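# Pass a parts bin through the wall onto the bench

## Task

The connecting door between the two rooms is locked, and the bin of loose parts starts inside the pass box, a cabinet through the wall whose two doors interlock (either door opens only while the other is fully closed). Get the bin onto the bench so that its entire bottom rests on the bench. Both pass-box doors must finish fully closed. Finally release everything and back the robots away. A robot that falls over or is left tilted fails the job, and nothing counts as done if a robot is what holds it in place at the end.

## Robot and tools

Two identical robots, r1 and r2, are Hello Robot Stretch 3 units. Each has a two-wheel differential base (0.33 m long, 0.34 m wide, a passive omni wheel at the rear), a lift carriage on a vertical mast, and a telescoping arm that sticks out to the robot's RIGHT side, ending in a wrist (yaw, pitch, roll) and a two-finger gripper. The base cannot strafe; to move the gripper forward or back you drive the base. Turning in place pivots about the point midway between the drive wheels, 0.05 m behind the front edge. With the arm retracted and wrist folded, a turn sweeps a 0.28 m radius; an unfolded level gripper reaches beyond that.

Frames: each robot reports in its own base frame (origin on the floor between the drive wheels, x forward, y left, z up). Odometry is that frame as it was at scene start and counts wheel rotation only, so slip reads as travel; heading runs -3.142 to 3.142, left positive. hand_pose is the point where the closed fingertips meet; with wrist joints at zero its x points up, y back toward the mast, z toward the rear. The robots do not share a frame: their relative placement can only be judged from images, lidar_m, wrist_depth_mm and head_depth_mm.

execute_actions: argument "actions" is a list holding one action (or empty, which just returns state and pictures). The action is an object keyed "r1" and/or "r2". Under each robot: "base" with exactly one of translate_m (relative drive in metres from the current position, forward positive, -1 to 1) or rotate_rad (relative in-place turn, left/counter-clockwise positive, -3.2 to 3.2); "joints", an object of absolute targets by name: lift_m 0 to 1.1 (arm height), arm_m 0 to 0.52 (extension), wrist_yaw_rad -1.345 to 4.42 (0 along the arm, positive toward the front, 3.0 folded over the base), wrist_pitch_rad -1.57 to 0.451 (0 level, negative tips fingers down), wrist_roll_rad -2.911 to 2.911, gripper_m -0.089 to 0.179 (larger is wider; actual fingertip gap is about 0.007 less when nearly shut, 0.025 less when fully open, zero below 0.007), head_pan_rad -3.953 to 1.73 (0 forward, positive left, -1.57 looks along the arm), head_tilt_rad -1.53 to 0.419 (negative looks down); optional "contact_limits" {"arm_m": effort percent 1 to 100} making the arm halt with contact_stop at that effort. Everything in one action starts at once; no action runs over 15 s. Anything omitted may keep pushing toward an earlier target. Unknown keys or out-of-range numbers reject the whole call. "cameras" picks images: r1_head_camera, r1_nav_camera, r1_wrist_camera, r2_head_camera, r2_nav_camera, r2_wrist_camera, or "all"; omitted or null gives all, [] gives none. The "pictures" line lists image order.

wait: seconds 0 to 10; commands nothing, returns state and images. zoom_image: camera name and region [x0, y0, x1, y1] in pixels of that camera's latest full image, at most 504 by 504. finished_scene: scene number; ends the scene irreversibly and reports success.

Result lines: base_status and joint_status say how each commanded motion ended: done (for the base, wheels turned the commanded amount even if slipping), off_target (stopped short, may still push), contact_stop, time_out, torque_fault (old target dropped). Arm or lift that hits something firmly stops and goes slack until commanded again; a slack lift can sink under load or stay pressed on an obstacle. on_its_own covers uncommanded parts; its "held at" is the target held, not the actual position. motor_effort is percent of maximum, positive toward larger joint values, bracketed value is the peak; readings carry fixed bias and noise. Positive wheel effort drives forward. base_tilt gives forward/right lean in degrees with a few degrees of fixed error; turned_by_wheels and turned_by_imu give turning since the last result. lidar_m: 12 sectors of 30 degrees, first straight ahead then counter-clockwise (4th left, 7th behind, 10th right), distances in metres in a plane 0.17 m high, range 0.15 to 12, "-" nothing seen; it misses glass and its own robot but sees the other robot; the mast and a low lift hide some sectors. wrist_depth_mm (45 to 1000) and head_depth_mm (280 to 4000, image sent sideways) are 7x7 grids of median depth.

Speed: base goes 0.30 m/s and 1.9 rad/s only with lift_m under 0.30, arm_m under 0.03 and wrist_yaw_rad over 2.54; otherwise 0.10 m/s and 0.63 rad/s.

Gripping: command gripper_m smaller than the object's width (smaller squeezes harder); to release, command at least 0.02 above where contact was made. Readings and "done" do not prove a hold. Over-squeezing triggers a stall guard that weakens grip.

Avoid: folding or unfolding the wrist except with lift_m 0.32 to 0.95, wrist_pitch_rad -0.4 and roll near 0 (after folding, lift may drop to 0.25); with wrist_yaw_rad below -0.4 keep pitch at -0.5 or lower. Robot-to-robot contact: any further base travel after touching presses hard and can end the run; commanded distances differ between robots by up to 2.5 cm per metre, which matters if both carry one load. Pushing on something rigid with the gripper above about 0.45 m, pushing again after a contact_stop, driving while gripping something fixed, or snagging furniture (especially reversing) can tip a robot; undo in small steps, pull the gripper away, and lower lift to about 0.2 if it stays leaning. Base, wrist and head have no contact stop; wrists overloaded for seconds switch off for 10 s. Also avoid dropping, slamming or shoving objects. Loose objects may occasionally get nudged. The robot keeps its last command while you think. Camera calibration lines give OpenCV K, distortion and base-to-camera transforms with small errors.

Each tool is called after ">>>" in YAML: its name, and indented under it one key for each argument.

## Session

>>> execute_actions:
  actions: []

Scene clock: 0.00 s.
r1.base_odometry: x=+0.000 y=+0.000 heading=+0.000 (m, m, rad; r1's odometry frame)
r1.turned_by_wheels: +0.000 (rad since the last result)
r1.turned_by_imu: +0.000 (rad since the last result)
r1.base_tilt: forward=+0.9 right=+0.9 (deg)
r1.lidar_m: 1.12 1.07 1.10 1.07 1.03 1.05 1.40 3.38 1.79 2.80 3.23 1.58
r1.head_depth_mm: 1672 1686 1669 1661 1647 1633 1623 / 1537 1531 1520 1512 1496 1493 1476 / 1400 1385 1381 1370 1361 1343 1358 / 1282 1278 1270 1263 1256 1255 1250 / 1186 1187 1182 1173 1170 1157 1167 / 1105 1105 1099 1095 1090 1081 1070 / 1037 1034 1030 1023 1015 1016 1002
r1.base_status: not commanded
r1.joint_positions: lift_m=+0.493 arm_m=+0.003 wrist_yaw_rad=+3.040 wrist_pitch_rad=-0.517 wrist_roll_rad=+0.002 gripper_m=+0.037 head_pan_rad=-0.008 head_tilt_rad=-0.006
r1.joint_status: not commanded
r1.motor_effort: left_wheel=+1 right_wheel=+0 lift_m=+34 arm_m=+0 wrist_yaw_rad=+0 wrist_pitch_rad=+4 wrist_roll_rad=+1 gripper_m=+0 head_pan_rad=+0 head_tilt_rad=+0 (%)
r1.hand_pose: x=+0.0003 y=+0.0621 z=+0.4838 quat_wxyz=(+0.216, +0.692, +0.146, +0.673) (m; r1's base frame)
r1.wrist_depth_mm: 783 - - - - - 852 / 840 957 - - - - 918 / 901 - - - - - 939 / 924 979 936 947 938 898 881 / 835 819 - 805 814 779 772 / 721 723 708 697 - 679 665 / 636 624 - - 606 607 596
r2.base_odometry: x=+0.000 y=+0.000 heading=+0.000 (m, m, rad; r2's odometry frame)
r2.turned_by_wheels: +0.000 (rad since the last result)
r2.turned_by_imu: +0.000 (rad since the last result)
r2.base_tilt: forward=-0.2 right=+1.0 (deg)
r2.lidar_m: 1.32 1.31 1.47 2.39 3.49 1.71 3.41 1.78 0.95 0.79 0.79 0.89
r2.head_depth_mm: 1220 1226 1239 1253 1265 1273 1298 / 1383 1399 1406 1414 1423 1440 1450 / 1353 1355 1363 1372 1391 1404 1413 / 1309 1315 1314 1330 1331 1347 1362 / 1259 1262 1282 1277 1289 1300 1308 / 1216 1228 1238 1250 1253 1258 1261 / 1191 1191 1202 1216 1208 1236 1222
r2.base_status: not commanded
r2.joint_positions: lift_m=+0.307 arm_m=-0.002 wrist_yaw_rad=+2.904 wrist_pitch_rad=-0.612 wrist_roll_rad=-0.001 gripper_m=+0.037 head_pan_rad=+0.016 head_tilt_rad=-0.020
r2.joint_status: not commanded
r2.motor_effort: left_wheel=+0 right_wheel=-1 lift_m=+24 arm_m=+1 wrist_yaw_rad=+0 wrist_pitch_rad=+4 wrist_roll_rad=+0 gripper_m=+0 head_pan_rad=+0 head_tilt_rad=+2 (%)
r2.hand_pose: x=+0.0249 y=+0.0478 z=+0.2790 quat_wxyz=(+0.292, +0.694, +0.132, +0.645) (m; r2's base frame)
r2.wrist_depth_mm: - - - - - - - / 748 791 813 794 833 809 862 / 638 - 670 658 671 685 700 / 539 - 561 556 578 585 576 / 474 495 - 501 501 494 500 / - - - 429 432 435 439 / - - - 391 398 400 398
pictures: r1_head_camera (sideways: a quarter turn clockwise sets it upright), r1_nav_camera (sideways: a quarter turn counterclockwise sets it upright), r1_wrist_camera, r2_head_camera (sideways: a quarter turn clockwise sets it upright), r2_nav_camera (sideways: a quarter turn counterclockwise sets it upright), r2_wrist_camera
camera_calibration (this result's frames):
r1_head_camera: T_world_to_cam=[[0.0223029, -0.0127114, -0.99967, 1.32288], [0.0336334, 0.999363, -0.0119571, 0.0170736], [0.999185, -0.0333557, 0.0227162, -0.0812256], [0, 0, 0, 1]] pos_world=[0.0510811, -0.00295646, 1.32449]
r1_nav_camera: T_world_to_cam=[[0.0443667, 0.0243112, 0.998719, -1.26815], [0.0317977, -0.999232, 0.0229111, 0.0172837], [0.998509, 0.0307405, -0.0451057, 0.00680984], [0, 0, 0, 1]] pos_world=[0.0489142, 0.0478912, 1.26643]
r1_wrist_camera: T_world_to_cam=[[0.993468, -0.111077, -0.0261389, 0.0209926], [-0.0913717, -0.637125, -0.765326, 0.44529], [0.0683566, 0.762715, -0.643112, 0.425836], [0, 0, 0, 1]] pos_world=[-0.00927721, -0.0387541, 0.615201]
r2_head_camera: T_world_to_cam=[[-0.0535796, 0.0247661, -0.998256, 1.32113], [-0.0350785, 0.999029, 0.0266681, -0.0262093], [0.997947, 0.0364462, -0.0526588, 0.0247242], [0, 0, 0, 1]] pos_world=[0.0451927, -0.00743649, 1.32083]
r2_nav_camera: T_world_to_cam=[[0.0010966, -0.0565179, 0.998401, -1.25534], [-0.0239272, -0.998117, -0.0564756, 0.118929], [0.999713, -0.023827, -0.00244685, -0.0421786], [0, 0, 0, 1]] pos_world=[0.0463888, 0.0467507, 1.25995]
r2_wrist_camera: T_world_to_cam=[[0.961329, -0.273655, 0.0309701, -0.0256371], [-0.176029, -0.69704, -0.695089, 0.260886], [0.211802, 0.662758, -0.718256, 0.330609], [0, 0, 0, 1]] pos_world=[0.000545469, -0.0442816, 0.419595]
Images, in order (width x height): r1_head_camera 896x504, r1_nav_camera 672x504, r1_wrist_camera 644x364, r2_head_camera 896x504, r2_nav_camera 672x504, r2_wrist_camera 644x364.

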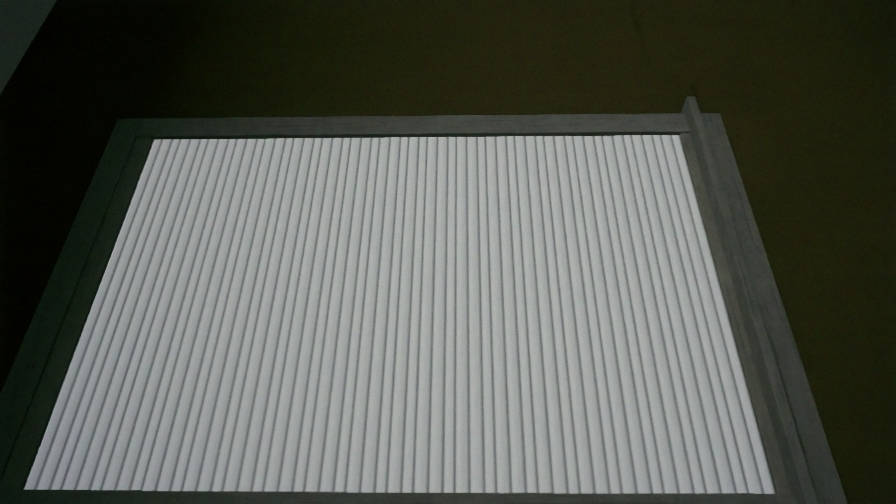

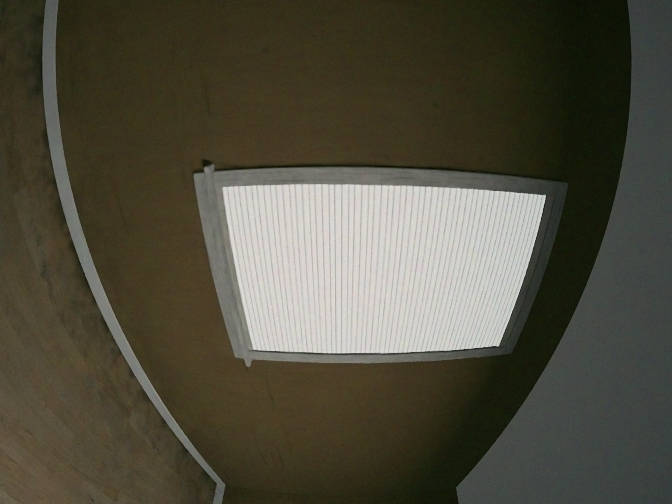

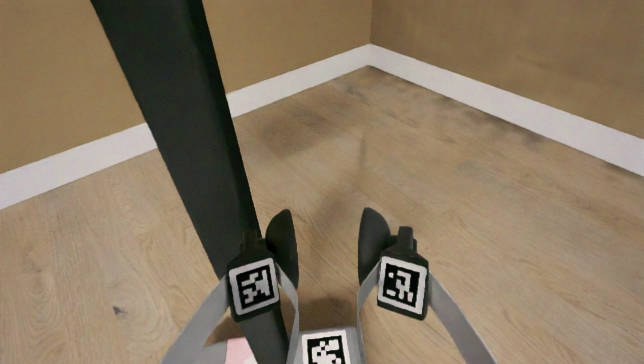

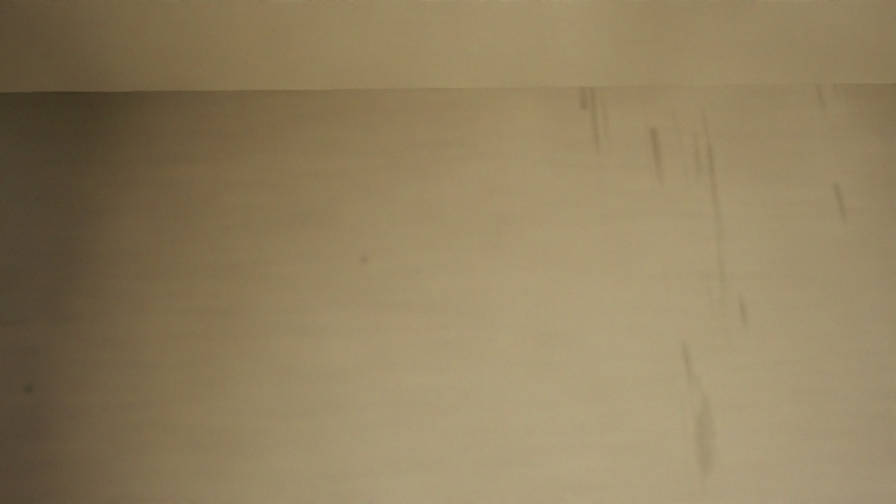

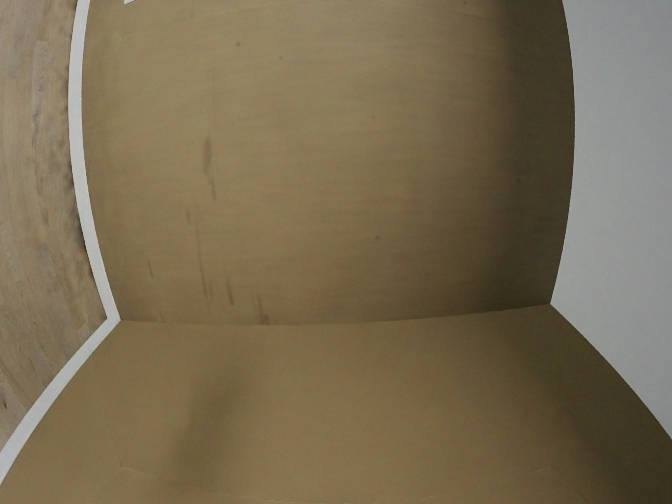

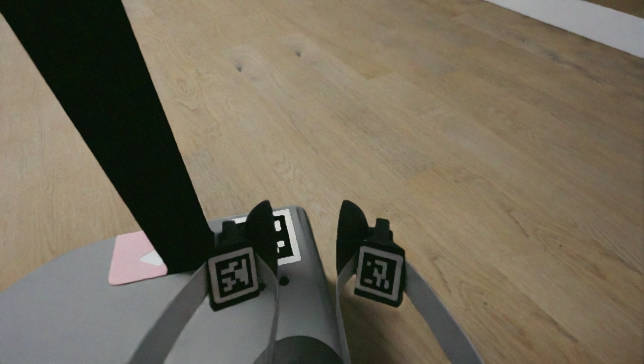

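>>> execute_actions:
  actions:
    - {"r1":{"joints":{"head_pan_rad":-2.2,"head_tilt_rad":-0.3}},"r2":{"joints":{"head_pan_rad":1.5,"head_tilt_rad":-0.3}}}
  cameras: ["r1_nav_camera","r2_nav_camera"]

>>> execute_actions:
  actions:
    - {"r1":{"joints":{"head_pan_rad":-3.9}},"r2":{"joints":{"head_pan_rad":-2.8}}}
  cameras: ["r1_nav_camera","r2_nav_camera"]

Scene clock: 6.50 s.
r1.base_odometry: x=+0.000 y=+0.000 heading=+0.000 (m, m, rad; r1's odometry frame)
r1.turned_by_wheels: +0.000 (rad since the last result)
r1.turned_by_imu: +0.000 (rad since the last result)
r1.base_tilt: forward=+0.8 right=+0.9 (deg)
r1.lidar_m: 1.12 1.07 1.10 1.08 1.03 1.05 1.40 3.34 1.79 2.80 3.26 1.59
r1.head_depth_mm: 3175 3334 3508 3613 2969 2068 1588 / 3269 3451 3620 3806 2950 2068 1597 / 3408 3575 3765 3882 2959 2077 1590 / 3489 3694 3926 - 2954 2069 1589 / 3659 3864 - 3871 2701 2058 1593 / 3749 - - 2192 2608 1994 1596 / 3751 - - 2349 2880 2053 1585
r1.base_status: not commanded
r1.joint_positions: lift_m=+0.493 arm_m=+0.003 wrist_yaw_rad=+3.040 wrist_pitch_rad=-0.517 wrist_roll_rad=+0.002 gripper_m=+0.037 head_pan_rad=-2.193 head_tilt_rad=-0.296
r1.joint_status: all done
r1.motor_effort: left_wheel=+1(1) right_wheel=+0(0) lift_m=+34(34) arm_m=+0(0) wrist_yaw_rad=+0(1) wrist_pitch_rad=+4(4) wrist_roll_rad=+0(1) gripper_m=+0(1) head_pan_rad=-2(32) head_tilt_rad=+0(18) (%)
r1.hand_pose: x=+0.0003 y=+0.0621 z=+0.4838 quat_wxyz=(+0.216, +0.692, +0.146, +0.673) (m; r1's base frame)
r1.wrist_depth_mm: 796 - - - - - 847 / 845 929 - - - - 908 / 909 - - - - - 942 / 942 - 958 961 935 904 902 / 830 820 - 798 822 788 758 / 718 717 713 698 - 676 669 / 628 630 - - 607 602 586
r2.base_odometry: x=+0.000 y=+0.000 heading=+0.000 (m, m, rad; r2's odometry frame)
r2.turned_by_wheels: +0.000 (rad since the last result)
r2.turned_by_imu: -0.001 (rad since the last result)
r2.base_tilt: forward=-0.1 right=+1.1 (deg)
r2.lidar_m: 1.31 1.31 1.47 2.39 3.47 1.70 3.42 1.78 0.95 0.79 0.79 0.88
r2.head_depth_mm: 1691 1761 1841 1903 1997 1831 1443 / 1962 2068 2178 2270 2312 1851 1452 / 2349 2467 2646 2776 2578 1862 1468 / 2888 3084 3297 3478 2562 1884 1465 / 3146 3249 3498 3652 2568 1902 1471 / 3046 3207 3377 3544 2663 1899 1477 / 2926 3022 3212 3382 2666 1871 1491
r2.base_status: not commanded
r2.joint_positions: lift_m=+0.307 arm_m=-0.002 wrist_yaw_rad=+2.904 wrist_pitch_rad=-0.612 wrist_roll_rad=-0.001 gripper_m=+0.037 head_pan_rad=+1.493 head_tilt_rad=-0.296
r2.joint_status: all done
r2.motor_effort: left_wheel=+0(0) right_wheel=-1(1) lift_m=+24(24) arm_m=+1(0) wrist_yaw_rad=+0(0) wrist_pitch_rad=+3(3) wrist_roll_rad=+0(1) gripper_m=+0(0) head_pan_rad=+2(31) head_tilt_rad=-1(17) (%)
r2.hand_pose: x=+0.0249 y=+0.0478 z=+0.2790 quat_wxyz=(+0.292, +0.694, +0.132, +0.645) (m; r2's base frame)
r2.wrist_depth_mm: - - - - - - - / 742 807 782 797 813 843 845 / 632 - 655 672 672 659 688 / 550 - 572 567 569 570 574 / 475 487 - 493 492 499 505 / - - - 423 437 438 430 / - - - 389 395 394 401
pictures: r1_nav_camera (sideways: a quarter turn counterclockwise sets it upright), r2_nav_camera (sideways: a quarter turn counterclockwise sets it upright)
camera_calibration (this result's frames):
r1_nav_camera: T_world_to_cam=[[-0.171038, -0.28094, 0.944362, -1.19569], [-0.838067, 0.545466, 0.0104857, 0.0387727], [-0.518063, -0.789645, -0.328742, 0.385253], [0, 0, 0, 1]] pos_world=[0.0275708, -0.0528546, 1.25541]
r2_nav_camera: T_world_to_cam=[[0.0776117, 0.267436, 0.960445, -1.20604], [0.990392, -0.13128, -0.0434767, 0.0958003], [0.11446, 0.954591, -0.275055, 0.318077], [0, 0, 0, 1]] pos_world=[-0.0376842, 0.0314813, 1.24999]
Images, in order (width x height): r1_nav_camera 672x504, r2_nav_camera 672x504.

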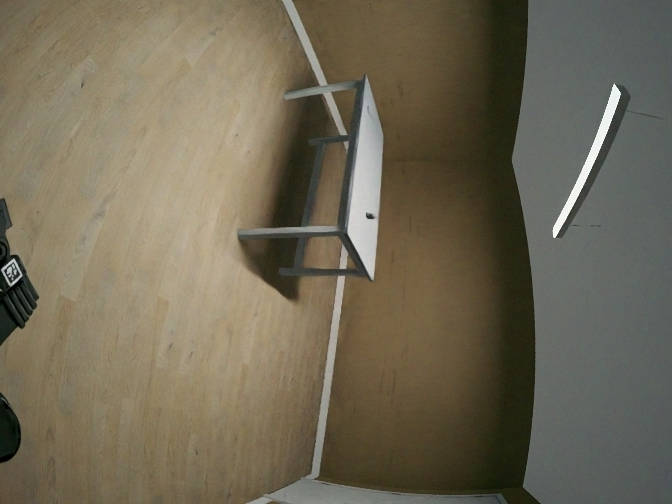

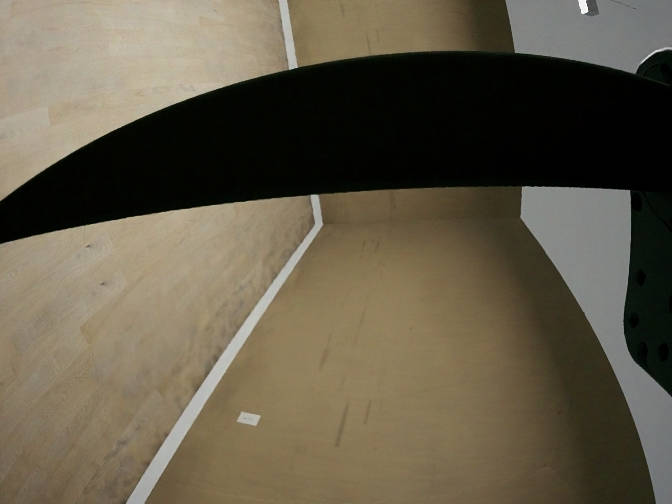

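Scene clock: 8.87 s.
r1.base_odometry: x=+0.000 y=+0.000 heading=+0.000 (m, m, rad; r1's odometry frame)
r1.turned_by_wheels: +0.000 (rad since the last result)
r1.turned_by_imu: +0.000 (rad since the last result)
r1.base_tilt: forward=+0.8 right=+0.9 (deg)
r1.lidar_m: 1.12 1.06 1.09 1.08 1.03 1.05 1.40 3.36 1.79 2.80 3.26 1.58
r1.head_depth_mm: - - - - - - - / 877 - - - - - - / 888 930 981 1027 1083 1147 1220 / 909 952 1001 1051 1114 1180 1251 / 927 971 1022 1080 1143 1213 1291 / 951 995 1050 1110 1176 1251 1327 / 973 1023 1077 1138 1208 1284 1379
r1.base_status: not commanded
r1.joint_positions: lift_m=+0.493 arm_m=+0.003 wrist_yaw_rad=+3.040 wrist_pitch_rad=-0.517 wrist_roll_rad=+0.002 gripper_m=+0.037 head_pan_rad=-3.893 head_tilt_rad=-0.296
r1.joint_status: all done
r1.motor_effort: left_wheel=+1(1) right_wheel=+0(1) lift_m=+34(34) arm_m=+0(1) wrist_yaw_rad=+0(0) wrist_pitch_rad=+4(4) wrist_roll_rad=+1(1) gripper_m=+0(0) head_pan_rad=-3(31) head_tilt_rad=-1(2) (%)
r1.hand_pose: x=+0.0003 y=+0.0621 z=+0.4838 quat_wxyz=(+0.216, +0.692, +0.146, +0.673) (m; r1's base frame)
r1.wrist_depth_mm: 802 - - - - - 849 / 842 923 - - - - 891 / 902 - - - - - 943 / 914 976 958 920 929 928 894 / 829 810 - 803 810 762 761 / 716 730 700 694 - 671 664 / 635 633 - - 601 600 582
r2.base_odometry: x=+0.000 y=+0.000 heading=+0.000 (m, m, rad; r2's odometry frame)
r2.turned_by_wheels: +0.000 (rad since the last result)
r2.turned_by_imu: -0.001 (rad since the last result)
r2.base_tilt: forward=-0.1 right=+1.2 (deg)
r2.lidar_m: 1.32 1.31 1.47 2.39 3.50 1.71 3.41 1.78 0.95 0.79 0.79 0.88
r2.head_depth_mm: 2945 3126 3292 3482 2559 1857 1446 / 2936 3107 3301 3490 2533 1866 1466 / 2963 3112 3326 3486 2607 1860 1460 / 2949 3193 3351 3559 2622 1881 1475 / 2990 3170 3415 3482 2655 1888 1478 / 2949 2882 2859 2866 2507 1903 1469 / 2029 2074 1637 1510 2053 1831 1483
r2.base_status: not commanded
r2.joint_positions: lift_m=+0.307 arm_m=-0.002 wrist_yaw_rad=+2.904 wrist_pitch_rad=-0.612 wrist_roll_rad=-0.001 gripper_m=+0.037 head_pan_rad=-2.793 head_tilt_rad=-0.297
r2.joint_status: all done
r2.motor_effort: left_wheel=+0(0) right_wheel=-1(1) lift_m=+24(24) arm_m=+1(1) wrist_yaw_rad=+0(0) wrist_pitch_rad=+3(4) wrist_roll_rad=+0(0) gripper_m=-1(0) head_pan_rad=-2(31) head_tilt_rad=-1(1) (%)
r2.hand_pose: x=+0.0249 y=+0.0478 z=+0.2790 quat_wxyz=(+0.292, +0.694, +0.132, +0.645) (m; r2's base frame)
r2.wrist_depth_mm: - - - - - - - / 714 779 788 796 801 818 841 / 642 - 656 650 683 676 699 / 554 - 554 562 567 580 588 / 474 495 - 494 495 502 509 / - - - 424 442 436 442 / - - - 395 394 401 390
pictures: r1_nav_camera (sideways: a quarter turn counterclockwise sets it upright), r2_nav_camera (sideways: a quarter turn counterclockwise sets it upright)
camera_calibration (this result's frames):
r1_nav_camera: T_world_to_cam=[[-0.256638, 0.205886, 0.944324, -1.19512], [0.648908, 0.760795, 0.0104806, 0.0297088], [-0.716279, 0.615469, -0.32885, 0.386603], [0, 0, 0, 1]] pos_world=[-0.0490767, -0.0144848, 1.25541]
r2_nav_camera: T_world_to_cam=[[-0.275912, -0.040199, 0.960342, -1.20375], [-0.290522, 0.955881, -0.0434564, 0.103587], [-0.916226, -0.29099, -0.275418, 0.324836], [0, 0, 0, 1]] pos_world=[-0.00441072, -0.0528825, 1.24998]
Images, in order (width x height): r1_nav_camera 672x504, r2_nav_camera 672x504.

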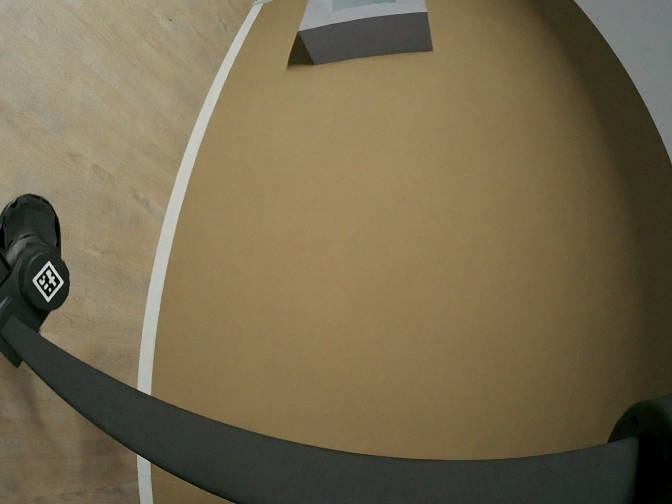

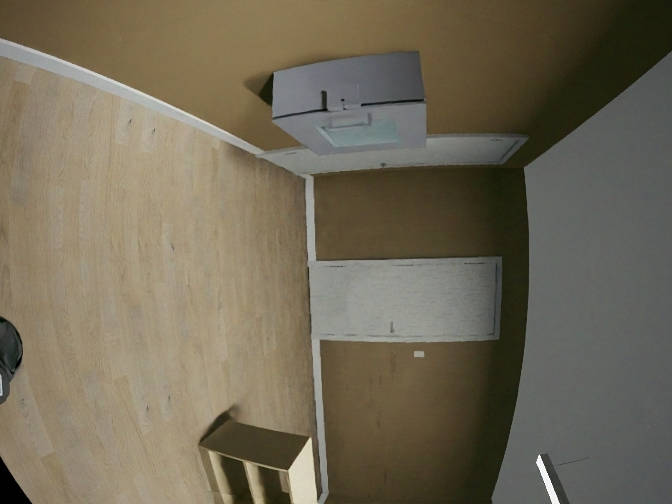

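>>> execute_actions:
  actions:
    - {"r1":{"joints":{"head_pan_rad":-2.8}},"r2":{"joints":{"head_pan_rad":-2.4,"head_tilt_rad":-0.15}}}
  cameras: ["r1_head_camera","r1_nav_camera","r2_head_camera","r2_nav_camera"]

Scene clock: 13.33 s.
r1.base_odometry: x=+0.000 y=+0.000 heading=+0.000 (m, m, rad; r1's odometry frame)
r1.turned_by_wheels: +0.000 (rad since the last result)
r1.turned_by_imu: +0.000 (rad since the last result)
r1.base_tilt: forward=+0.8 right=+0.9 (deg)
r1.lidar_m: 1.12 1.07 1.09 1.08 1.03 1.05 1.40 3.34 1.79 2.80 3.25 1.59
r1.head_depth_mm: 1669 1704 1562 1642 1814 1836 1594 / 2017 2072 1640 1668 2244 2084 1589 / 2562 2583 2115 2577 2734 2062 1589 / 3255 3562 3711 3830 2948 2077 1588 / 3372 3513 3675 3898 2950 2070 1580 / 3256 3435 3559 3769 2925 2059 1599 / 3210 3318 3469 3654 2927 2059 1581
r1.base_status: not commanded
r1.joint_positions: lift_m=+0.493 arm_m=+0.003 wrist_yaw_rad=+3.040 wrist_pitch_rad=-0.517 wrist_roll_rad=+0.002 gripper_m=+0.037 head_pan_rad=-2.807 head_tilt_rad=-0.297
r1.joint_status: all done
r1.motor_effort: left_wheel=+1(1) right_wheel=+1(1) lift_m=+34(34) arm_m=+0(1) wrist_yaw_rad=-1(0) wrist_pitch_rad=+4(4) wrist_roll_rad=+0(0) gripper_m=+0(0) head_pan_rad=+2(33) head_tilt_rad=-1(1) (%)
r1.hand_pose: x=+0.0003 y=+0.0621 z=+0.4838 quat_wxyz=(+0.216, +0.692, +0.146, +0.673) (m; r1's base frame)
r1.wrist_depth_mm: 790 - - - - - 847 / 856 941 - - - - 894 / 896 - - - - - 941 / 933 968 967 922 919 907 907 / 836 822 - 793 811 778 764 / 725 708 698 679 - 680 673 / 635 634 - - 602 596 589
r2.base_odometry: x=+0.000 y=+0.000 heading=+0.000 (m, m, rad; r2's odometry frame)
r2.turned_by_wheels: +0.000 (rad since the last result)
r2.turned_by_imu: -0.001 (rad since the last result)
r2.base_tilt: forward=+0.0 right=+1.0 (deg)
r2.lidar_m: 1.32 1.31 1.47 2.39 3.48 1.70 3.41 1.78 0.95 0.79 0.79 0.88
r2.head_depth_mm: 2700 3078 3169 3296 3305 2239 1662 / 2665 3191 3233 3414 3262 2258 1683 / 2265 2296 2347 1813 2564 2287 1674 / 1764 1794 1757 1307 1347 1995 1691 / 1431 1458 1416 1320 1380 1595 1579 / 1199 1223 1236 1249 1276 1298 1329 / 1030 1047 1063 1076 1095 1110 1130
r2.base_status: not commanded
r2.joint_positions: lift_m=+0.307 arm_m=-0.002 wrist_yaw_rad=+2.904 wrist_pitch_rad=-0.612 wrist_roll_rad=-0.001 gripper_m=+0.037 head_pan_rad=-2.407 head_tilt_rad=-0.162
r2.joint_status: all done
r2.motor_effort: left_wheel=+0(1) right_wheel=-2(1) lift_m=+24(24) arm_m=+2(1) wrist_yaw_rad=-1(0) wrist_pitch_rad=+3(4) wrist_roll_rad=+0(1) gripper_m=+0(0) head_pan_rad=+2(20) head_tilt_rad=+5(16) (%)
r2.hand_pose: x=+0.0249 y=+0.0478 z=+0.2790 quat_wxyz=(+0.292, +0.694, +0.132, +0.645) (m; r2's base frame)
r2.wrist_depth_mm: - - - - - - - / 742 807 797 807 827 807 833 / 631 - 650 659 663 695 683 / 551 - 555 561 560 573 575 / 472 505 - 489 502 492 503 / - - - 429 444 448 443 / - - - 386 394 395 398
pictures: r1_head_camera (sideways: a quarter turn clockwise sets it upright), r1_nav_camera (sideways: a quarter turn counterclockwise sets it upright), r2_head_camera (sideways: a quarter turn clockwise sets it upright), r2_nav_camera (sideways: a quarter turn counterclockwise sets it upright)
camera_calibration (this result's frames):
r1_head_camera: T_world_to_cam=[[0.245883, 0.0986801, -0.964263, 1.27505], [0.308338, -0.951093, -0.0187077, 0.0241806], [-0.91895, -0.292719, -0.264284, 0.304072], [0, 0, 0, 1]] pos_world=[-0.0415412, -0.0138164, 1.3103]
r1_nav_camera: T_world_to_cam=[[-0.301891, -0.131003, 0.944299, -1.19481], [-0.370297, 0.928854, 0.0104771, 0.0359305], [-0.878489, -0.346508, -0.328923, 0.387687], [0, 0, 0, 1]] pos_world=[-0.00682009, -0.0555619, 1.2554]
r2_head_camera: T_world_to_cam=[[0.161358, 0.111168, -0.980615, 1.29667], [0.681064, -0.731645, 0.0291237, -0.0337696], [-0.714224, -0.67256, -0.193769, 0.218856], [0, 0, 0, 1]] pos_world=[-0.029916, -0.021662, 1.31492]
r2_nav_camera: T_world_to_cam=[[-0.143162, -0.0530917, 0.988274, -1.24109], [-0.633348, 0.772233, -0.0502616, 0.114547], [-0.76051, -0.633117, -0.14418, 0.153066], [0, 0, 0, 1]] pos_world=[0.0112786, -0.0574396, 1.25437]
Images, in order (width x height): r1_head_camera 896x504, r1_nav_camera 672x504, r2_head_camera 896x504, r2_nav_camera 672x504.

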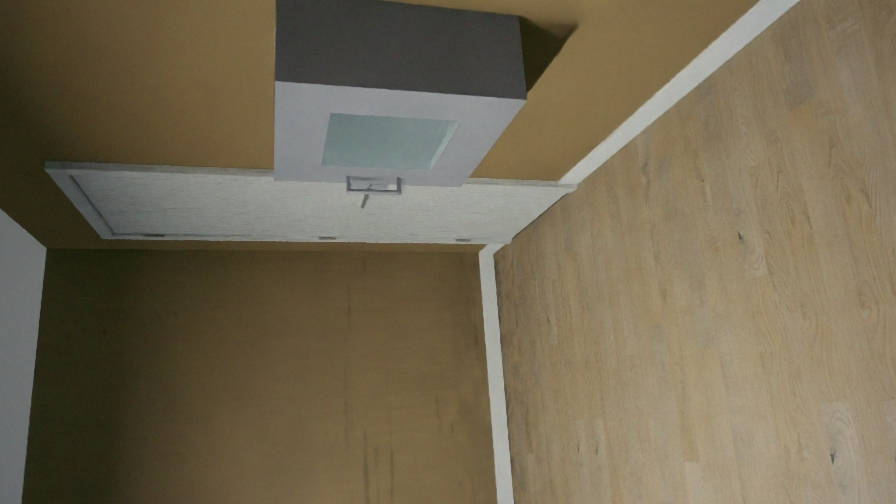

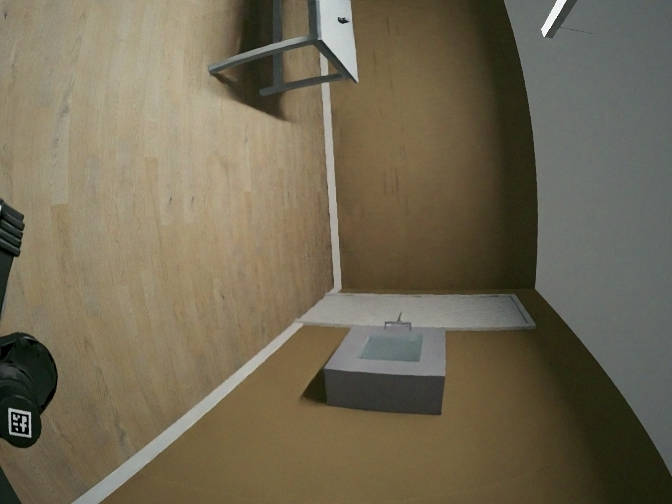

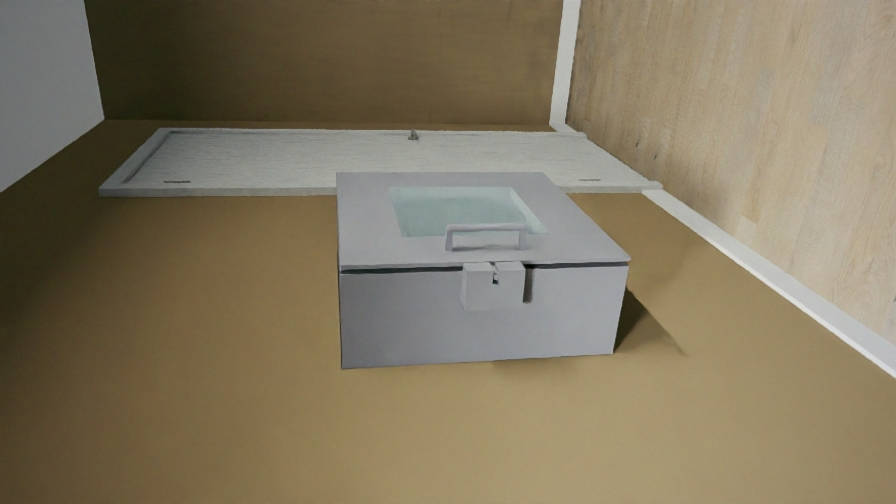

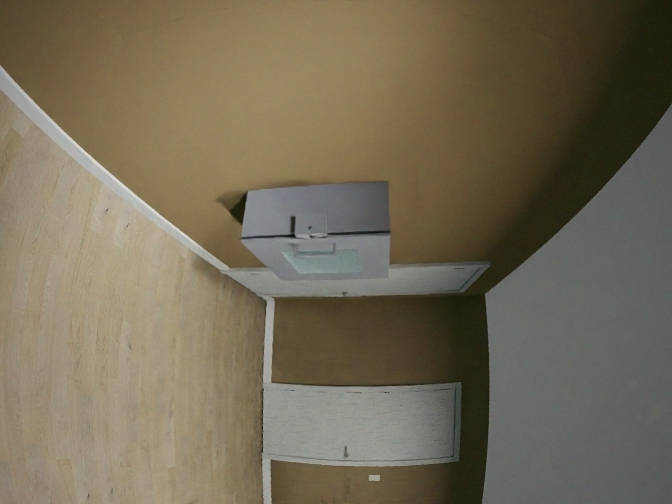

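>>> execute_actions:
  actions:
    - {"r1":{"base":{"rotate_rad":-2.71},"joints":{"head_pan_rad":-1.0,"lift_m":0.28}}}
  cameras: []

>>> execute_actions:
  actions:
    - {"r1":{"base":{"translate_m":1.0}}}
  cameras: []

>>> execute_actions:
  actions:
    - {"r1":{"base":{"rotate_rad":0.23}}}
  cameras: ["r1_head_camera","r1_nav_camera"]

Scene clock: 36.43 s.
r1.base_odometry: x=+0.000 y=+0.000 heading=-2.710 (m, m, rad; r1's odometry frame)
r1.turned_by_wheels: -2.710 (rad since the last result)
r1.turned_by_imu: -2.733 (rad since the last result)
r1.base_tilt: forward=+0.8 right=+0.9 (deg)
r1.lidar_m: 2.70 1.79 2.78 3.26 1.73 1.15 1.07 1.08 1.11 1.03 1.04 1.31
r1.head_depth_mm: 856 893 932 979 1024 1070 1130 / 892 929 970 1018 1071 1126 1190 / 924 969 1017 1069 1125 1184 1255 / 964 1011 1065 1116 1179 1252 1326 / 1008 1058 1113 1180 1244 1326 1411 / 1057 1114 1173 1243 1318 1401 1485 / 1107 1169 1235 1312 1396 1499 1539
r1.base_status: done
r1.joint_positions: lift_m=+0.281 arm_m=+0.003 wrist_yaw_rad=+3.040 wrist_pitch_rad=-0.517 wrist_roll_rad=+0.002 gripper_m=+0.037 head_pan_rad=-1.007 head_tilt_rad=-0.297
r1.joint_status: all done
r1.motor_effort: left_wheel=+3(13) right_wheel=-2(5) lift_m=+15(30) arm_m=-1(0) wrist_yaw_rad=+1(0) wrist_pitch_rad=+4(4) wrist_roll_rad=+0(0) gripper_m=+0(0) head_pan_rad=+1(26) head_tilt_rad=-2(1) (%)
r1.hand_pose: x=+0.0003 y=+0.0621 z=+0.2717 quat_wxyz=(+0.216, +0.692, +0.146, +0.673) (m; r1's base frame)
r1.wrist_depth_mm: - - - - - - - / - - 982 975 932 918 889 / 802 792 759 743 726 711 718 / 653 641 620 606 603 594 580 / 548 535 - 545 529 510 499 / 476 - - - - 441 434 / - - - - 393 391 389
r2.base_odometry: x=+0.000 y=+0.000 heading=+0.000 (m, m, rad; r2's odometry frame)
r2.turned_by_wheels: +0.000 (rad since the last result)
r2.turned_by_imu: -0.002 (rad since the last result)
r2.base_tilt: forward=-0.1 right=+1.1 (deg)
r2.lidar_m: 1.32 1.31 1.47 2.39 3.49 1.70 3.40 1.78 0.95 0.79 0.79 0.88
r2.head_depth_mm: 2699 3074 3107 3245 3309 2233 1661 / 2668 3158 3333 3471 3252 2242 1676 / 2271 2322 2352 1815 2581 2256 1677 / 1779 1814 1741 1300 1348 2009 1690 / 1439 1453 1414 1323 1399 1572 1576 / 1200 1227 1242 1254 1278 1301 1330 / 1029 1049 1066 1079 1095 1105 1132
r2.base_status: not commanded
r2.joint_positions: lift_m=+0.307 arm_m=-0.002 wrist_yaw_rad=+2.904 wrist_pitch_rad=-0.612 wrist_roll_rad=-0.001 gripper_m=+0.037 head_pan_rad=-2.407 head_tilt_rad=-0.162
r2.joint_status: not commanded
r2.motor_effort: left_wheel=+0(0) right_wheel=+0(1) lift_m=+24(24) arm_m=+1(1) wrist_yaw_rad=+0(0) wrist_pitch_rad=+3(3) wrist_roll_rad=+1(0) gripper_m=+0(1) head_pan_rad=+2(2) head_tilt_rad=+5(5) (%)
r2.hand_pose: x=+0.0249 y=+0.0478 z=+0.2790 quat_wxyz=(+0.292, +0.694, +0.132, +0.645) (m; r2's base frame)
r2.wrist_depth_mm: - - - - - - - / 745 824 799 818 837 831 850 / 628 - 656 661 670 675 680 / 545 - 551 564 565 586 587 / 481 492 - 499 501 509 506 / - - - 424 432 444 443 / - - - 394 390 395 400
pictures: none
No camera images: the call's "cameras" was empty. Leave "cameras" out to get every camera's image.

Scene clock: 41.43 s.
r1.base_odometry: x=-0.908 y=-0.419 heading=-2.710 (m, m, rad; r1's odometry frame)
r1.turned_by_wheels: +0.000 (rad since the last result)
r1.turned_by_imu: +0.002 (rad since the last result)
r1.base_tilt: forward=+0.8 right=+0.9 (deg)
r1.lidar_m: 2.40 2.72 1.17 2.52 3.31 2.21 2.05 1.47 0.98 0.91 0.92 1.16
r1.head_depth_mm: 754 784 818 855 900 947 993 / 783 818 853 895 943 992 1050 / 814 851 891 938 990 1040 1108 / 851 893 925 973 1021 1100 1168 / 889 932 795 814 852 918 1242 / 927 979 751 787 837 894 1333 / 977 1029 792 1364 1240 964 1412
r1.base_status: done
r1.joint_positions: lift_m=+0.281 arm_m=+0.003 wrist_yaw_rad=+3.040 wrist_pitch_rad=-0.517 wrist_roll_rad=+0.002 gripper_m=+0.037 head_pan_rad=-1.007 head_tilt_rad=-0.297
r1.joint_status: not commanded
r1.motor_effort: left_wheel=+3(14) right_wheel=-1(3) lift_m=+15(15) arm_m=-1(0) wrist_yaw_rad=+0(1) wrist_pitch_rad=+4(4) wrist_roll_rad=+1(0) gripper_m=+0(0) head_pan_rad=+2(1) head_tilt_rad=-1(0) (%)
r1.hand_pose: x=+0.0003 y=+0.0621 z=+0.2717 quat_wxyz=(+0.216, +0.692, +0.146, +0.673) (m; r1's base frame)
r1.wrist_depth_mm: - - - - - - - / - - 964 958 940 924 877 / 794 771 766 754 745 713 716 / 638 639 618 612 610 595 581 / 541 539 - 551 526 504 499 / 481 - - - - 438 436 / - - - - 394 388 386
r2.base_odometry: x=+0.000 y=+0.000 heading=+0.000 (m, m, rad; r2's odometry frame)
r2.turned_by_wheels: +0.000 (rad since the last result)
r2.turned_by_imu: -0.001 (rad since the last result)
r2.base_tilt: forward=-0.1 right=+1.0 (deg)
r2.lidar_m: 1.31 1.31 1.47 2.39 3.49 1.70 3.39 1.78 0.95 0.79 0.79 0.89
r2.head_depth_mm: 2684 3064 3161 3265 3309 2224 1672 / 2734 3082 3279 3386 3270 2235 1668 / 2231 2321 2377 1824 2548 2235 1691 / 1753 1812 1762 1306 1354 1992 1682 / 1430 1445 1425 1314 1376 1574 1582 / 1203 1217 1232 1257 1280 1302 1342 / 1037 1048 1059 1081 1094 1114 1128
r2.base_status: not commanded
r2.joint_positions: lift_m=+0.307 arm_m=-0.002 wrist_yaw_rad=+2.904 wrist_pitch_rad=-0.612 wrist_roll_rad=-0.001 gripper_m=+0.037 head_pan_rad=-2.407 head_tilt_rad=-0.162
r2.joint_status: not commanded
r2.motor_effort: left_wheel=+0(0) right_wheel=+0(1) lift_m=+24(24) arm_m=+1(1) wrist_yaw_rad=+0(0) wrist_pitch_rad=+3(3) wrist_roll_rad=+1(0) gripper_m=+0(0) head_pan_rad=+2(2) head_tilt_rad=+5(5) (%)
r2.hand_pose: x=+0.0249 y=+0.0478 z=+0.2790 quat_wxyz=(+0.292, +0.694, +0.132, +0.645) (m; r2's base frame)
r2.wrist_depth_mm: - - - - - - - / 728 809 788 831 822 840 858 / 641 - 647 655 672 683 686 / 553 - 560 565 571 578 585 / 475 492 - 489 491 498 502 / - - - 427 437 443 446 / - - - 390 390 396 398
pictures: none
No camera images: the call's "cameras" was empty. Leave "cameras" out to get every camera's image.

Scene clock: 42.67 s.
r1.base_odometry: x=-0.908 y=-0.419 heading=-2.480 (m, m, rad; r1's odometry frame)
r1.turned_by_wheels: +0.230 (rad since the last result)
r1.turned_by_imu: +0.232 (rad since the last result)
r1.base_tilt: forward=+0.8 right=+0.8 (deg)
r1.lidar_m: 2.69 1.58 1.17 3.37 2.64 2.09 2.05 1.16 0.92 0.91 0.98 1.46
r1.head_depth_mm: 801 833 866 903 940 984 1034 / 851 889 897 941 998 1060 1119 / 912 950 759 795 851 932 1220 / 979 1027 784 818 863 922 1343 / 1056 1111 855 1425 1242 1384 1463 / 1151 1214 945 1258 1123 1563 1572 / 1260 1335 1046 1084 1181 1763 1578
r1.base_status: done
r1.joint_positions: lift_m=+0.281 arm_m=+0.003 wrist_yaw_rad=+3.040 wrist_pitch_rad=-0.517 wrist_roll_rad=+0.002 gripper_m=+0.037 head_pan_rad=-1.007 head_tilt_rad=-0.297
r1.joint_status: not commanded
r1.motor_effort: left_wheel=-1(8) right_wheel=+2(7) lift_m=+15(15) arm_m=+0(0) wrist_yaw_rad=-1(0) wrist_pitch_rad=+4(4) wrist_roll_rad=+1(0) gripper_m=+0(1) head_pan_rad=+2(2) head_tilt_rad=-1(1) (%)
r1.hand_pose: x=+0.0003 y=+0.0621 z=+0.2717 quat_wxyz=(+0.216, +0.692, +0.146, +0.673) (m; r1's base frame)
r1.wrist_depth_mm: - - - - - - - / - - 992 960 948 911 885 / 806 781 761 746 737 711 715 / 657 630 624 621 608 587 584 / 540 538 - 552 524 506 500 / 475 - - - - 441 435 / - - - - 393 391 387
r2.base_odometry: x=+0.000 y=+0.000 heading=+0.000 (m, m, rad; r2's odometry frame)
r2.turned_by_wheels: +0.000 (rad since the last result)
r2.turned_by_imu: +0.000 (rad since the last result)
r2.base_tilt: forward=-0.1 right=+1.0 (deg)
r2.lidar_m: 1.31 1.31 1.47 2.39 3.50 1.70 3.40 1.79 0.94 0.79 0.79 0.88
r2.head_depth_mm: 2708 3108 3186 3231 3282 2220 1686 / 2710 3138 3278 3431 3227 2244 1673 / 2241 2354 2377 1823 2555 2255 1672 / 1780 1804 1735 1309 1361 1971 1700 / 1424 1448 1426 1313 1378 1580 1576 / 1198 1221 1247 1263 1281 1300 1339 / 1028 1049 1056 1070 1094 1112 1124
r2.base_status: not commanded
r2.joint_positions: lift_m=+0.307 arm_m=-0.002 wrist_yaw_rad=+2.904 wrist_pitch_rad=-0.612 wrist_roll_rad=-0.001 gripper_m=+0.037 head_pan_rad=-2.407 head_tilt_rad=-0.162
r2.joint_status: not commanded
r2.motor_effort: left_wheel=+0(0) right_wheel=-1(1) lift_m=+24(24) arm_m=+1(1) wrist_yaw_rad=-1(0) wrist_pitch_rad=+3(3) wrist_roll_rad=+0(0) gripper_m=+0(0) head_pan_rad=+1(2) head_tilt_rad=+5(5) (%)
r2.hand_pose: x=+0.0249 y=+0.0478 z=+0.2790 quat_wxyz=(+0.292, +0.694, +0.132, +0.645) (m; r2's base frame)
r2.wrist_depth_mm: - - - - - - - / 749 798 780 817 813 832 828 / 637 - 646 669 675 677 687 / 544 - 559 562 567 570 583 / 483 495 - 488 507 501 502 / - - - 425 436 438 451 / - - - 394 389 394 396
pictures: r1_head_camera (sideways: a quarter turn clockwise sets it upright), r1_nav_camera (sideways: a quarter turn counterclockwise sets it upright)
camera_calibration (this result's frames):
r1_head_camera: T_world_to_cam=[[-0.152199, 0.217159, -0.964198, 1.27739], [0.855907, 0.516791, -0.0187128, 0.0208471], [0.494225, -0.828112, -0.264523, 0.295762], [0, 0, 0, 1]] pos_world=[0.0304017, -0.0432459, 1.31028]
r1_nav_camera: T_world_to_cam=[[0.196423, -0.264333, 0.944217, -1.19775], [-0.820146, -0.572058, 0.0104659, 0.0386891], [0.53738, -0.776452, -0.329157, 0.379355], [0, 0, 0, 1]] pos_world=[0.0631382, 0.0000795004, 1.2554]
Images, in order (width x height): r1_head_camera 896x504, r1_nav_camera 672x504.

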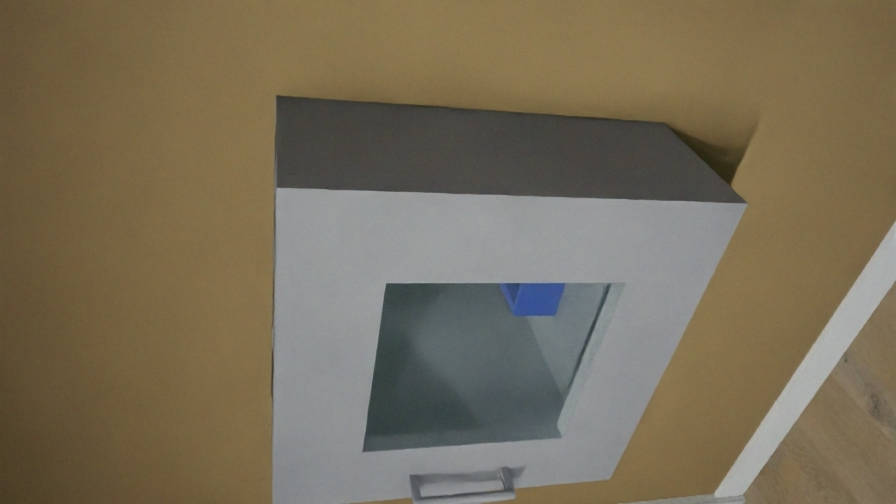

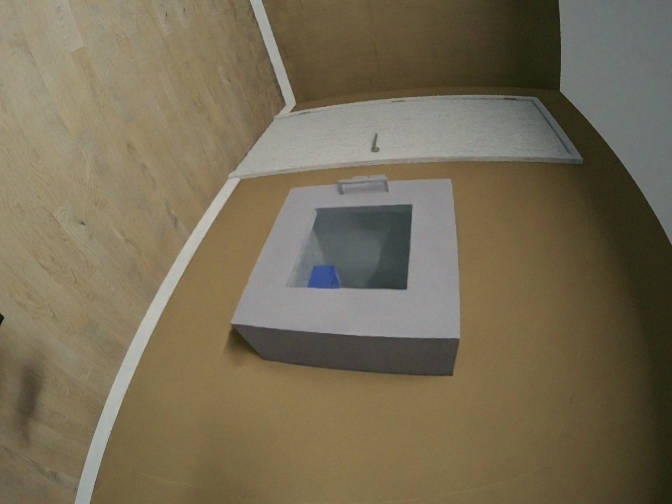

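>>> execute_actions:
  actions:
    - {"r1":{"base":{"translate_m":0.94},"joints":{"lift_m":0.87,"head_pan_rad":-1.57,"head_tilt_rad":-0.5}}}
  cameras: []

>>> execute_actions:
  actions:
    - {"r1":{"joints":{"wrist_yaw_rad":0,"wrist_pitch_rad":-0.4,"gripper_m":0.12}}}
  cameras: []

>>> execute_actions:
  actions:
    - {"r1":{"joints":{"wrist_pitch_rad":0,"arm_m":0.18}}}
  cameras: ["r1_head_camera","r1_wrist_camera"]

Scene clock: 66.10 s.
r1.base_odometry: x=-1.650 y=-0.996 heading=-2.480 (m, m, rad; r1's odometry frame)
r1.turned_by_wheels: +0.000 (rad since the last result)
r1.turned_by_imu: +0.001 (rad since the last result)
r1.base_tilt: forward=+0.8 right=+0.9 (deg)
r1.lidar_m: 1.76 1.90 0.97 0.99 1.00 3.01 2.80 1.30 1.03 1.01 1.09 1.60
r1.head_depth_mm: 826 666 - 1132 886 1307 1382 / 832 672 - 1127 886 1321 1385 / 837 680 745 825 897 1347 1352 / 847 693 746 811 920 1354 1346 / 852 923 990 1108 1226 1375 1343 / 860 932 1016 1116 1242 1394 1342 / 864 938 1026 1126 1261 1406 1333
r1.base_status: done
r1.joint_positions: lift_m=+0.869 arm_m=+0.003 wrist_yaw_rad=+3.040 wrist_pitch_rad=-0.517 wrist_roll_rad=+0.002 gripper_m=+0.037 head_pan_rad=-1.563 head_tilt_rad=-0.494
r1.joint_status: all done
r1.motor_effort: left_wheel=-2(11) right_wheel=+2(7) lift_m=+52(54) arm_m=+0(0) wrist_yaw_rad=+2(0) wrist_pitch_rad=+4(4) wrist_roll_rad=+0(0) gripper_m=+0(0) head_pan_rad=-2(23) head_tilt_rad=-2(15) (%)
r1.hand_pose: x=+0.0003 y=+0.0621 z=+0.8603 quat_wxyz=(+0.216, +0.692, +0.146, +0.673) (m; r1's base frame)
r1.wrist_depth_mm: - - 933 938 960 - - / - - - - - - - / - - - - - - - / - - - - - - - / - - - - - - - / - - - - - - - / - - 989 983 953 976 956
r2.base_odometry: x=+0.000 y=+0.000 heading=+0.000 (m, m, rad; r2's odometry frame)
r2.turned_by_wheels: +0.000 (rad since the last result)
r2.turned_by_imu: -0.003 (rad since the last result)
r2.base_tilt: forward=-0.1 right=+1.1 (deg)
r2.lidar_m: 1.31 1.31 1.46 2.39 3.47 1.70 3.40 1.79 0.95 0.79 0.79 0.88
r2.head_depth_mm: 2679 3052 3168 3284 3257 2216 1670 / 2711 3164 3339 3319 3231 2239 1671 / 2269 2344 2370 1814 2599 2250 1686 / 1758 1818 1756 1313 1350 1973 1692 / 1424 1453 1419 1317 1379 1588 1578 / 1208 1220 1237 1256 1286 1305 1329 / 1031 1051 1061 1077 1089 1113 1126
r2.base_status: not commanded
r2.joint_positions: lift_m=+0.307 arm_m=-0.002 wrist_yaw_rad=+2.904 wrist_pitch_rad=-0.612 wrist_roll_rad=-0.001 gripper_m=+0.037 head_pan_rad=-2.407 head_tilt_rad=-0.162
r2.joint_status: not commanded
r2.motor_effort: left_wheel=+0(0) right_wheel=-1(2) lift_m=+24(24) arm_m=+1(1) wrist_yaw_rad=-1(0) wrist_pitch_rad=+3(3) wrist_roll_rad=+0(1) gripper_m=+0(0) head_pan_rad=+2(2) head_tilt_rad=+5(5) (%)
r2.hand_pose: x=+0.0249 y=+0.0478 z=+0.2790 quat_wxyz=(+0.292, +0.694, +0.132, +0.645) (m; r2's base frame)
r2.wrist_depth_mm: - - - - - - - / 734 795 777 831 796 813 832 / 644 - 661 654 662 671 695 / 542 - 563 562 566 581 588 / 480 499 - 499 495 504 510 / - - - 436 441 438 447 / - - - 387 397 392 398
pictures: none
No camera images: the call's "cameras" was empty. Leave "cameras" out to get every camera's image.

Scene clock: 68.63 s.
r1.base_odometry: x=-1.650 y=-0.996 heading=-2.480 (m, m, rad; r1's odometry frame)
r1.turned_by_wheels: +0.000 (rad since the last result)
r1.turned_by_imu: +0.000 (rad since the last result)
r1.base_tilt: forward=+0.8 right=+0.8 (deg)
r1.lidar_m: 1.76 1.90 0.97 0.99 1.00 2.99 2.80 1.30 1.02 1.01 1.09 1.60
r1.head_depth_mm: 824 668 - 1134 889 1313 1377 / 828 673 - 1128 887 1328 1350 / 838 681 742 823 898 1345 - / 846 692 748 810 920 1359 - / 853 924 994 1104 1223 1374 1312 / 858 935 1013 1115 1244 1397 1345 / 865 941 1024 1131 1257 1405 1339
r1.base_status: not commanded
r1.joint_positions: lift_m=+0.869 arm_m=+0.003 wrist_yaw_rad=+0.002 wrist_pitch_rad=-0.419 wrist_roll_rad=+0.002 gripper_m=+0.120 head_pan_rad=-1.563 head_tilt_rad=-0.494
r1.joint_status: all done
r1.motor_effort: left_wheel=-2(2) right_wheel=+3(3) lift_m=+51(51) arm_m=+0(0) wrist_yaw_rad=-2(5) wrist_pitch_rad=+6(5) wrist_roll_rad=+1(0) gripper_m=-1(80) head_pan_rad=-3(3) head_tilt_rad=-2(2) (%)
r1.hand_pose: x=-0.0210 y=-0.3718 z=+0.8817 quat_wxyz=(+0.691, +0.148, -0.692, -0.147) (m; r1's base frame)
r1.wrist_depth_mm: 769 765 733 493 754 814 669 / 845 826 794 541 541 519 496 / 949 929 916 840 569 550 532 / - - - 965 943 907 874 / - - - - - - 981 / - - - - - - - / - - - - - - -
r2.base_odometry: x=+0.000 y=+0.000 heading=+0.000 (m, m, rad; r2's odometry frame)
r2.turned_by_wheels: +0.000 (rad since the last result)
r2.turned_by_imu: -0.001 (rad since the last result)
r2.base_tilt: forward=+0.0 right=+1.1 (deg)
r2.lidar_m: 1.31 1.31 1.47 2.39 3.49 1.70 3.40 1.78 0.95 0.79 0.79 0.88
r2.head_depth_mm: 2728 3086 3191 3248 3328 2240 1678 / 2636 3113 3370 3440 3249 2234 1663 / 2260 2320 2378 1811 2515 2247 1679 / 1758 1802 1740 1302 1347 1980 1685 / 1436 1455 1429 1323 1379 1563 1577 / 1197 1227 1236 1263 1283 1303 1324 / 1035 1046 1061 1083 1097 1107 1121
r2.base_status: not commanded
r2.joint_positions: lift_m=+0.307 arm_m=-0.002 wrist_yaw_rad=+2.904 wrist_pitch_rad=-0.612 wrist_roll_rad=-0.001 gripper_m=+0.037 head_pan_rad=-2.407 head_tilt_rad=-0.162
r2.joint_status: not commanded
r2.motor_effort: left_wheel=+0(0) right_wheel=+0(1) lift_m=+24(24) arm_m=+1(0) wrist_yaw_rad=+0(1) wrist_pitch_rad=+3(4) wrist_roll_rad=+0(0) gripper_m=+0(0) head_pan_rad=+2(2) head_tilt_rad=+5(5) (%)
r2.hand_pose: x=+0.0249 y=+0.0478 z=+0.2790 quat_wxyz=(+0.292, +0.694, +0.132, +0.645) (m; r2's base frame)
r2.wrist_depth_mm: - - - - - - - / 765 800 784 790 821 833 831 / 623 - 656 657 679 683 687 / 531 - 542 563 570 568 575 / 490 495 - 494 498 505 505 / - - - 427 446 445 438 / - - - 389 393 400 398
pictures: none
No camera images: the call's "cameras" was empty. Leave "cameras" out to get every camera's image.

Scene clock: 71.20 s.
r1.base_odometry: x=-1.650 y=-0.996 heading=-2.480 (m, m, rad; r1's odometry frame)
r1.turned_by_wheels: +0.000 (rad since the last result)
r1.turned_by_imu: +0.000 (rad since the last result)
r1.base_tilt: forward=+0.9 right=+0.9 (deg)
r1.lidar_m: 1.76 1.90 0.97 0.99 1.00 3.01 2.80 1.30 1.03 1.01 1.09 1.60
r1.head_depth_mm: 821 667 - 1133 875 - 1291 / 831 675 - 1126 874 - 1330 / 838 680 744 825 - - 1342 / 843 692 748 812 - - 1342 / 854 922 994 1100 1230 1382 1342 / 858 931 1015 1118 1243 1390 1341 / 866 938 1024 1127 1258 1406 1328
r1.base_status: not commanded
r1.joint_positions: lift_m=+0.869 arm_m=+0.180 wrist_yaw_rad=+0.001 wrist_pitch_rad=-0.022 wrist_roll_rad=+0.002 gripper_m=+0.120 head_pan_rad=-1.563 head_tilt_rad=-0.494
r1.joint_status: all done
r1.motor_effort: left_wheel=-2(2) right_wheel=+3(3) lift_m=+51(51) arm_m=+3(3) wrist_yaw_rad=+0(3) wrist_pitch_rad=+6(7) wrist_roll_rad=+0(0) gripper_m=+0(0) head_pan_rad=-2(4) head_tilt_rad=-2(2) (%)
r1.hand_pose: x=-0.0213 y=-0.5803 z=+0.9784 quat_wxyz=(+0.707, +0.008, -0.707, -0.008) (m; r1's base frame)
r1.wrist_depth_mm: 607 605 570 331 319 821 695 / 627 629 604 339 332 - 707 / 652 652 635 353 347 - 699 / 676 679 644 365 362 889 689 / 711 700 669 385 374 638 632 / 740 728 704 399 384 - 381 / 777 772 734 422 403 388 371
r2.base_odometry: x=+0.000 y=+0.000 heading=+0.000 (m, m, rad; r2's odometry frame)
r2.turned_by_wheels: +0.000 (rad since the last result)
r2.turned_by_imu: -0.001 (rad since the last result)
r2.base_tilt: forward=-0.2 right=+1.1 (deg)
r2.lidar_m: 1.32 1.31 1.47 2.39 3.49 1.71 3.41 1.78 0.95 0.79 0.79 0.88
r2.head_depth_mm: 2675 3062 3194 3252 3357 2239 1677 / 2716 3156 3279 3376 3181 2256 1672 / 2257 2310 2363 1799 2569 2264 1688 / 1764 1784 1749 1306 1347 1983 1687 / 1425 1463 1428 1318 1380 1567 1605 / 1209 1214 1246 1255 1290 1303 1324 / 1037 1052 1065 1078 1095 1113 1125
r2.base_status: not commanded
r2.joint_positions: lift_m=+0.307 arm_m=-0.002 wrist_yaw_rad=+2.904 wrist_pitch_rad=-0.612 wrist_roll_rad=-0.001 gripper_m=+0.037 head_pan_rad=-2.407 head_tilt_rad=-0.162
r2.joint_status: not commanded
r2.motor_effort: left_wheel=+0(0) right_wheel=-1(0) lift_m=+24(24) arm_m=+1(1) wrist_yaw_rad=+0(1) wrist_pitch_rad=+3(4) wrist_roll_rad=+1(1) gripper_m=-1(1) head_pan_rad=+2(2) head_tilt_rad=+5(5) (%)
r2.hand_pose: x=+0.0249 y=+0.0478 z=+0.2790 quat_wxyz=(+0.292, +0.694, +0.132, +0.645) (m; r2's base frame)
r2.wrist_depth_mm: - - - - - - - / 718 814 781 793 828 814 838 / 636 - 653 659 681 691 676 / 546 - 560 554 567 579 578 / 478 488 - 489 499 498 502 / - - - 422 442 443 440 / - - - 395 389 395 393
pictures: r1_head_camera (sideways: a quarter turn clockwise sets it upright), r1_wrist_camera
camera_calibration (this result's frames):
r1_head_camera: T_world_to_cam=[[-0.0160465, 0.448522, -0.893628, 1.18445], [0.999708, -0.00893106, -0.022434, 0.0248092], [-0.0180432, -0.893727, -0.448248, 0.537985], [0, 0, 0, 1]] pos_world=[0.00391126, -0.0502171, 1.30016]
r1_wrist_camera: T_world_to_cam=[[-0.999613, -0.00539417, -0.0273069, 0.00402772], [0.025659, 0.20165, -0.979122, 1.11095], [0.010788, -0.979443, -0.201433, -0.208982], [0, 0, 0, 1]] pos_world=[-0.0222253, -0.428687, 1.04577]
Images, in order (width x height): r1_head_camera 896x504, r1_wrist_camera 644x364.

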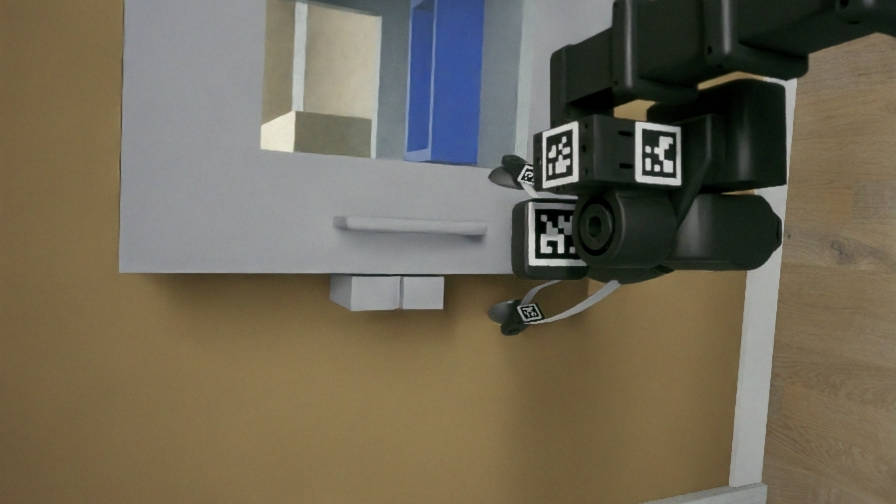

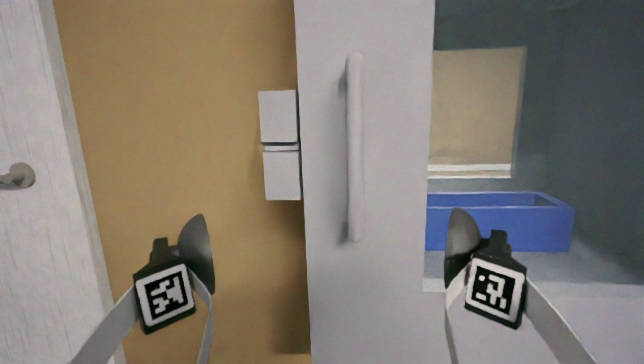

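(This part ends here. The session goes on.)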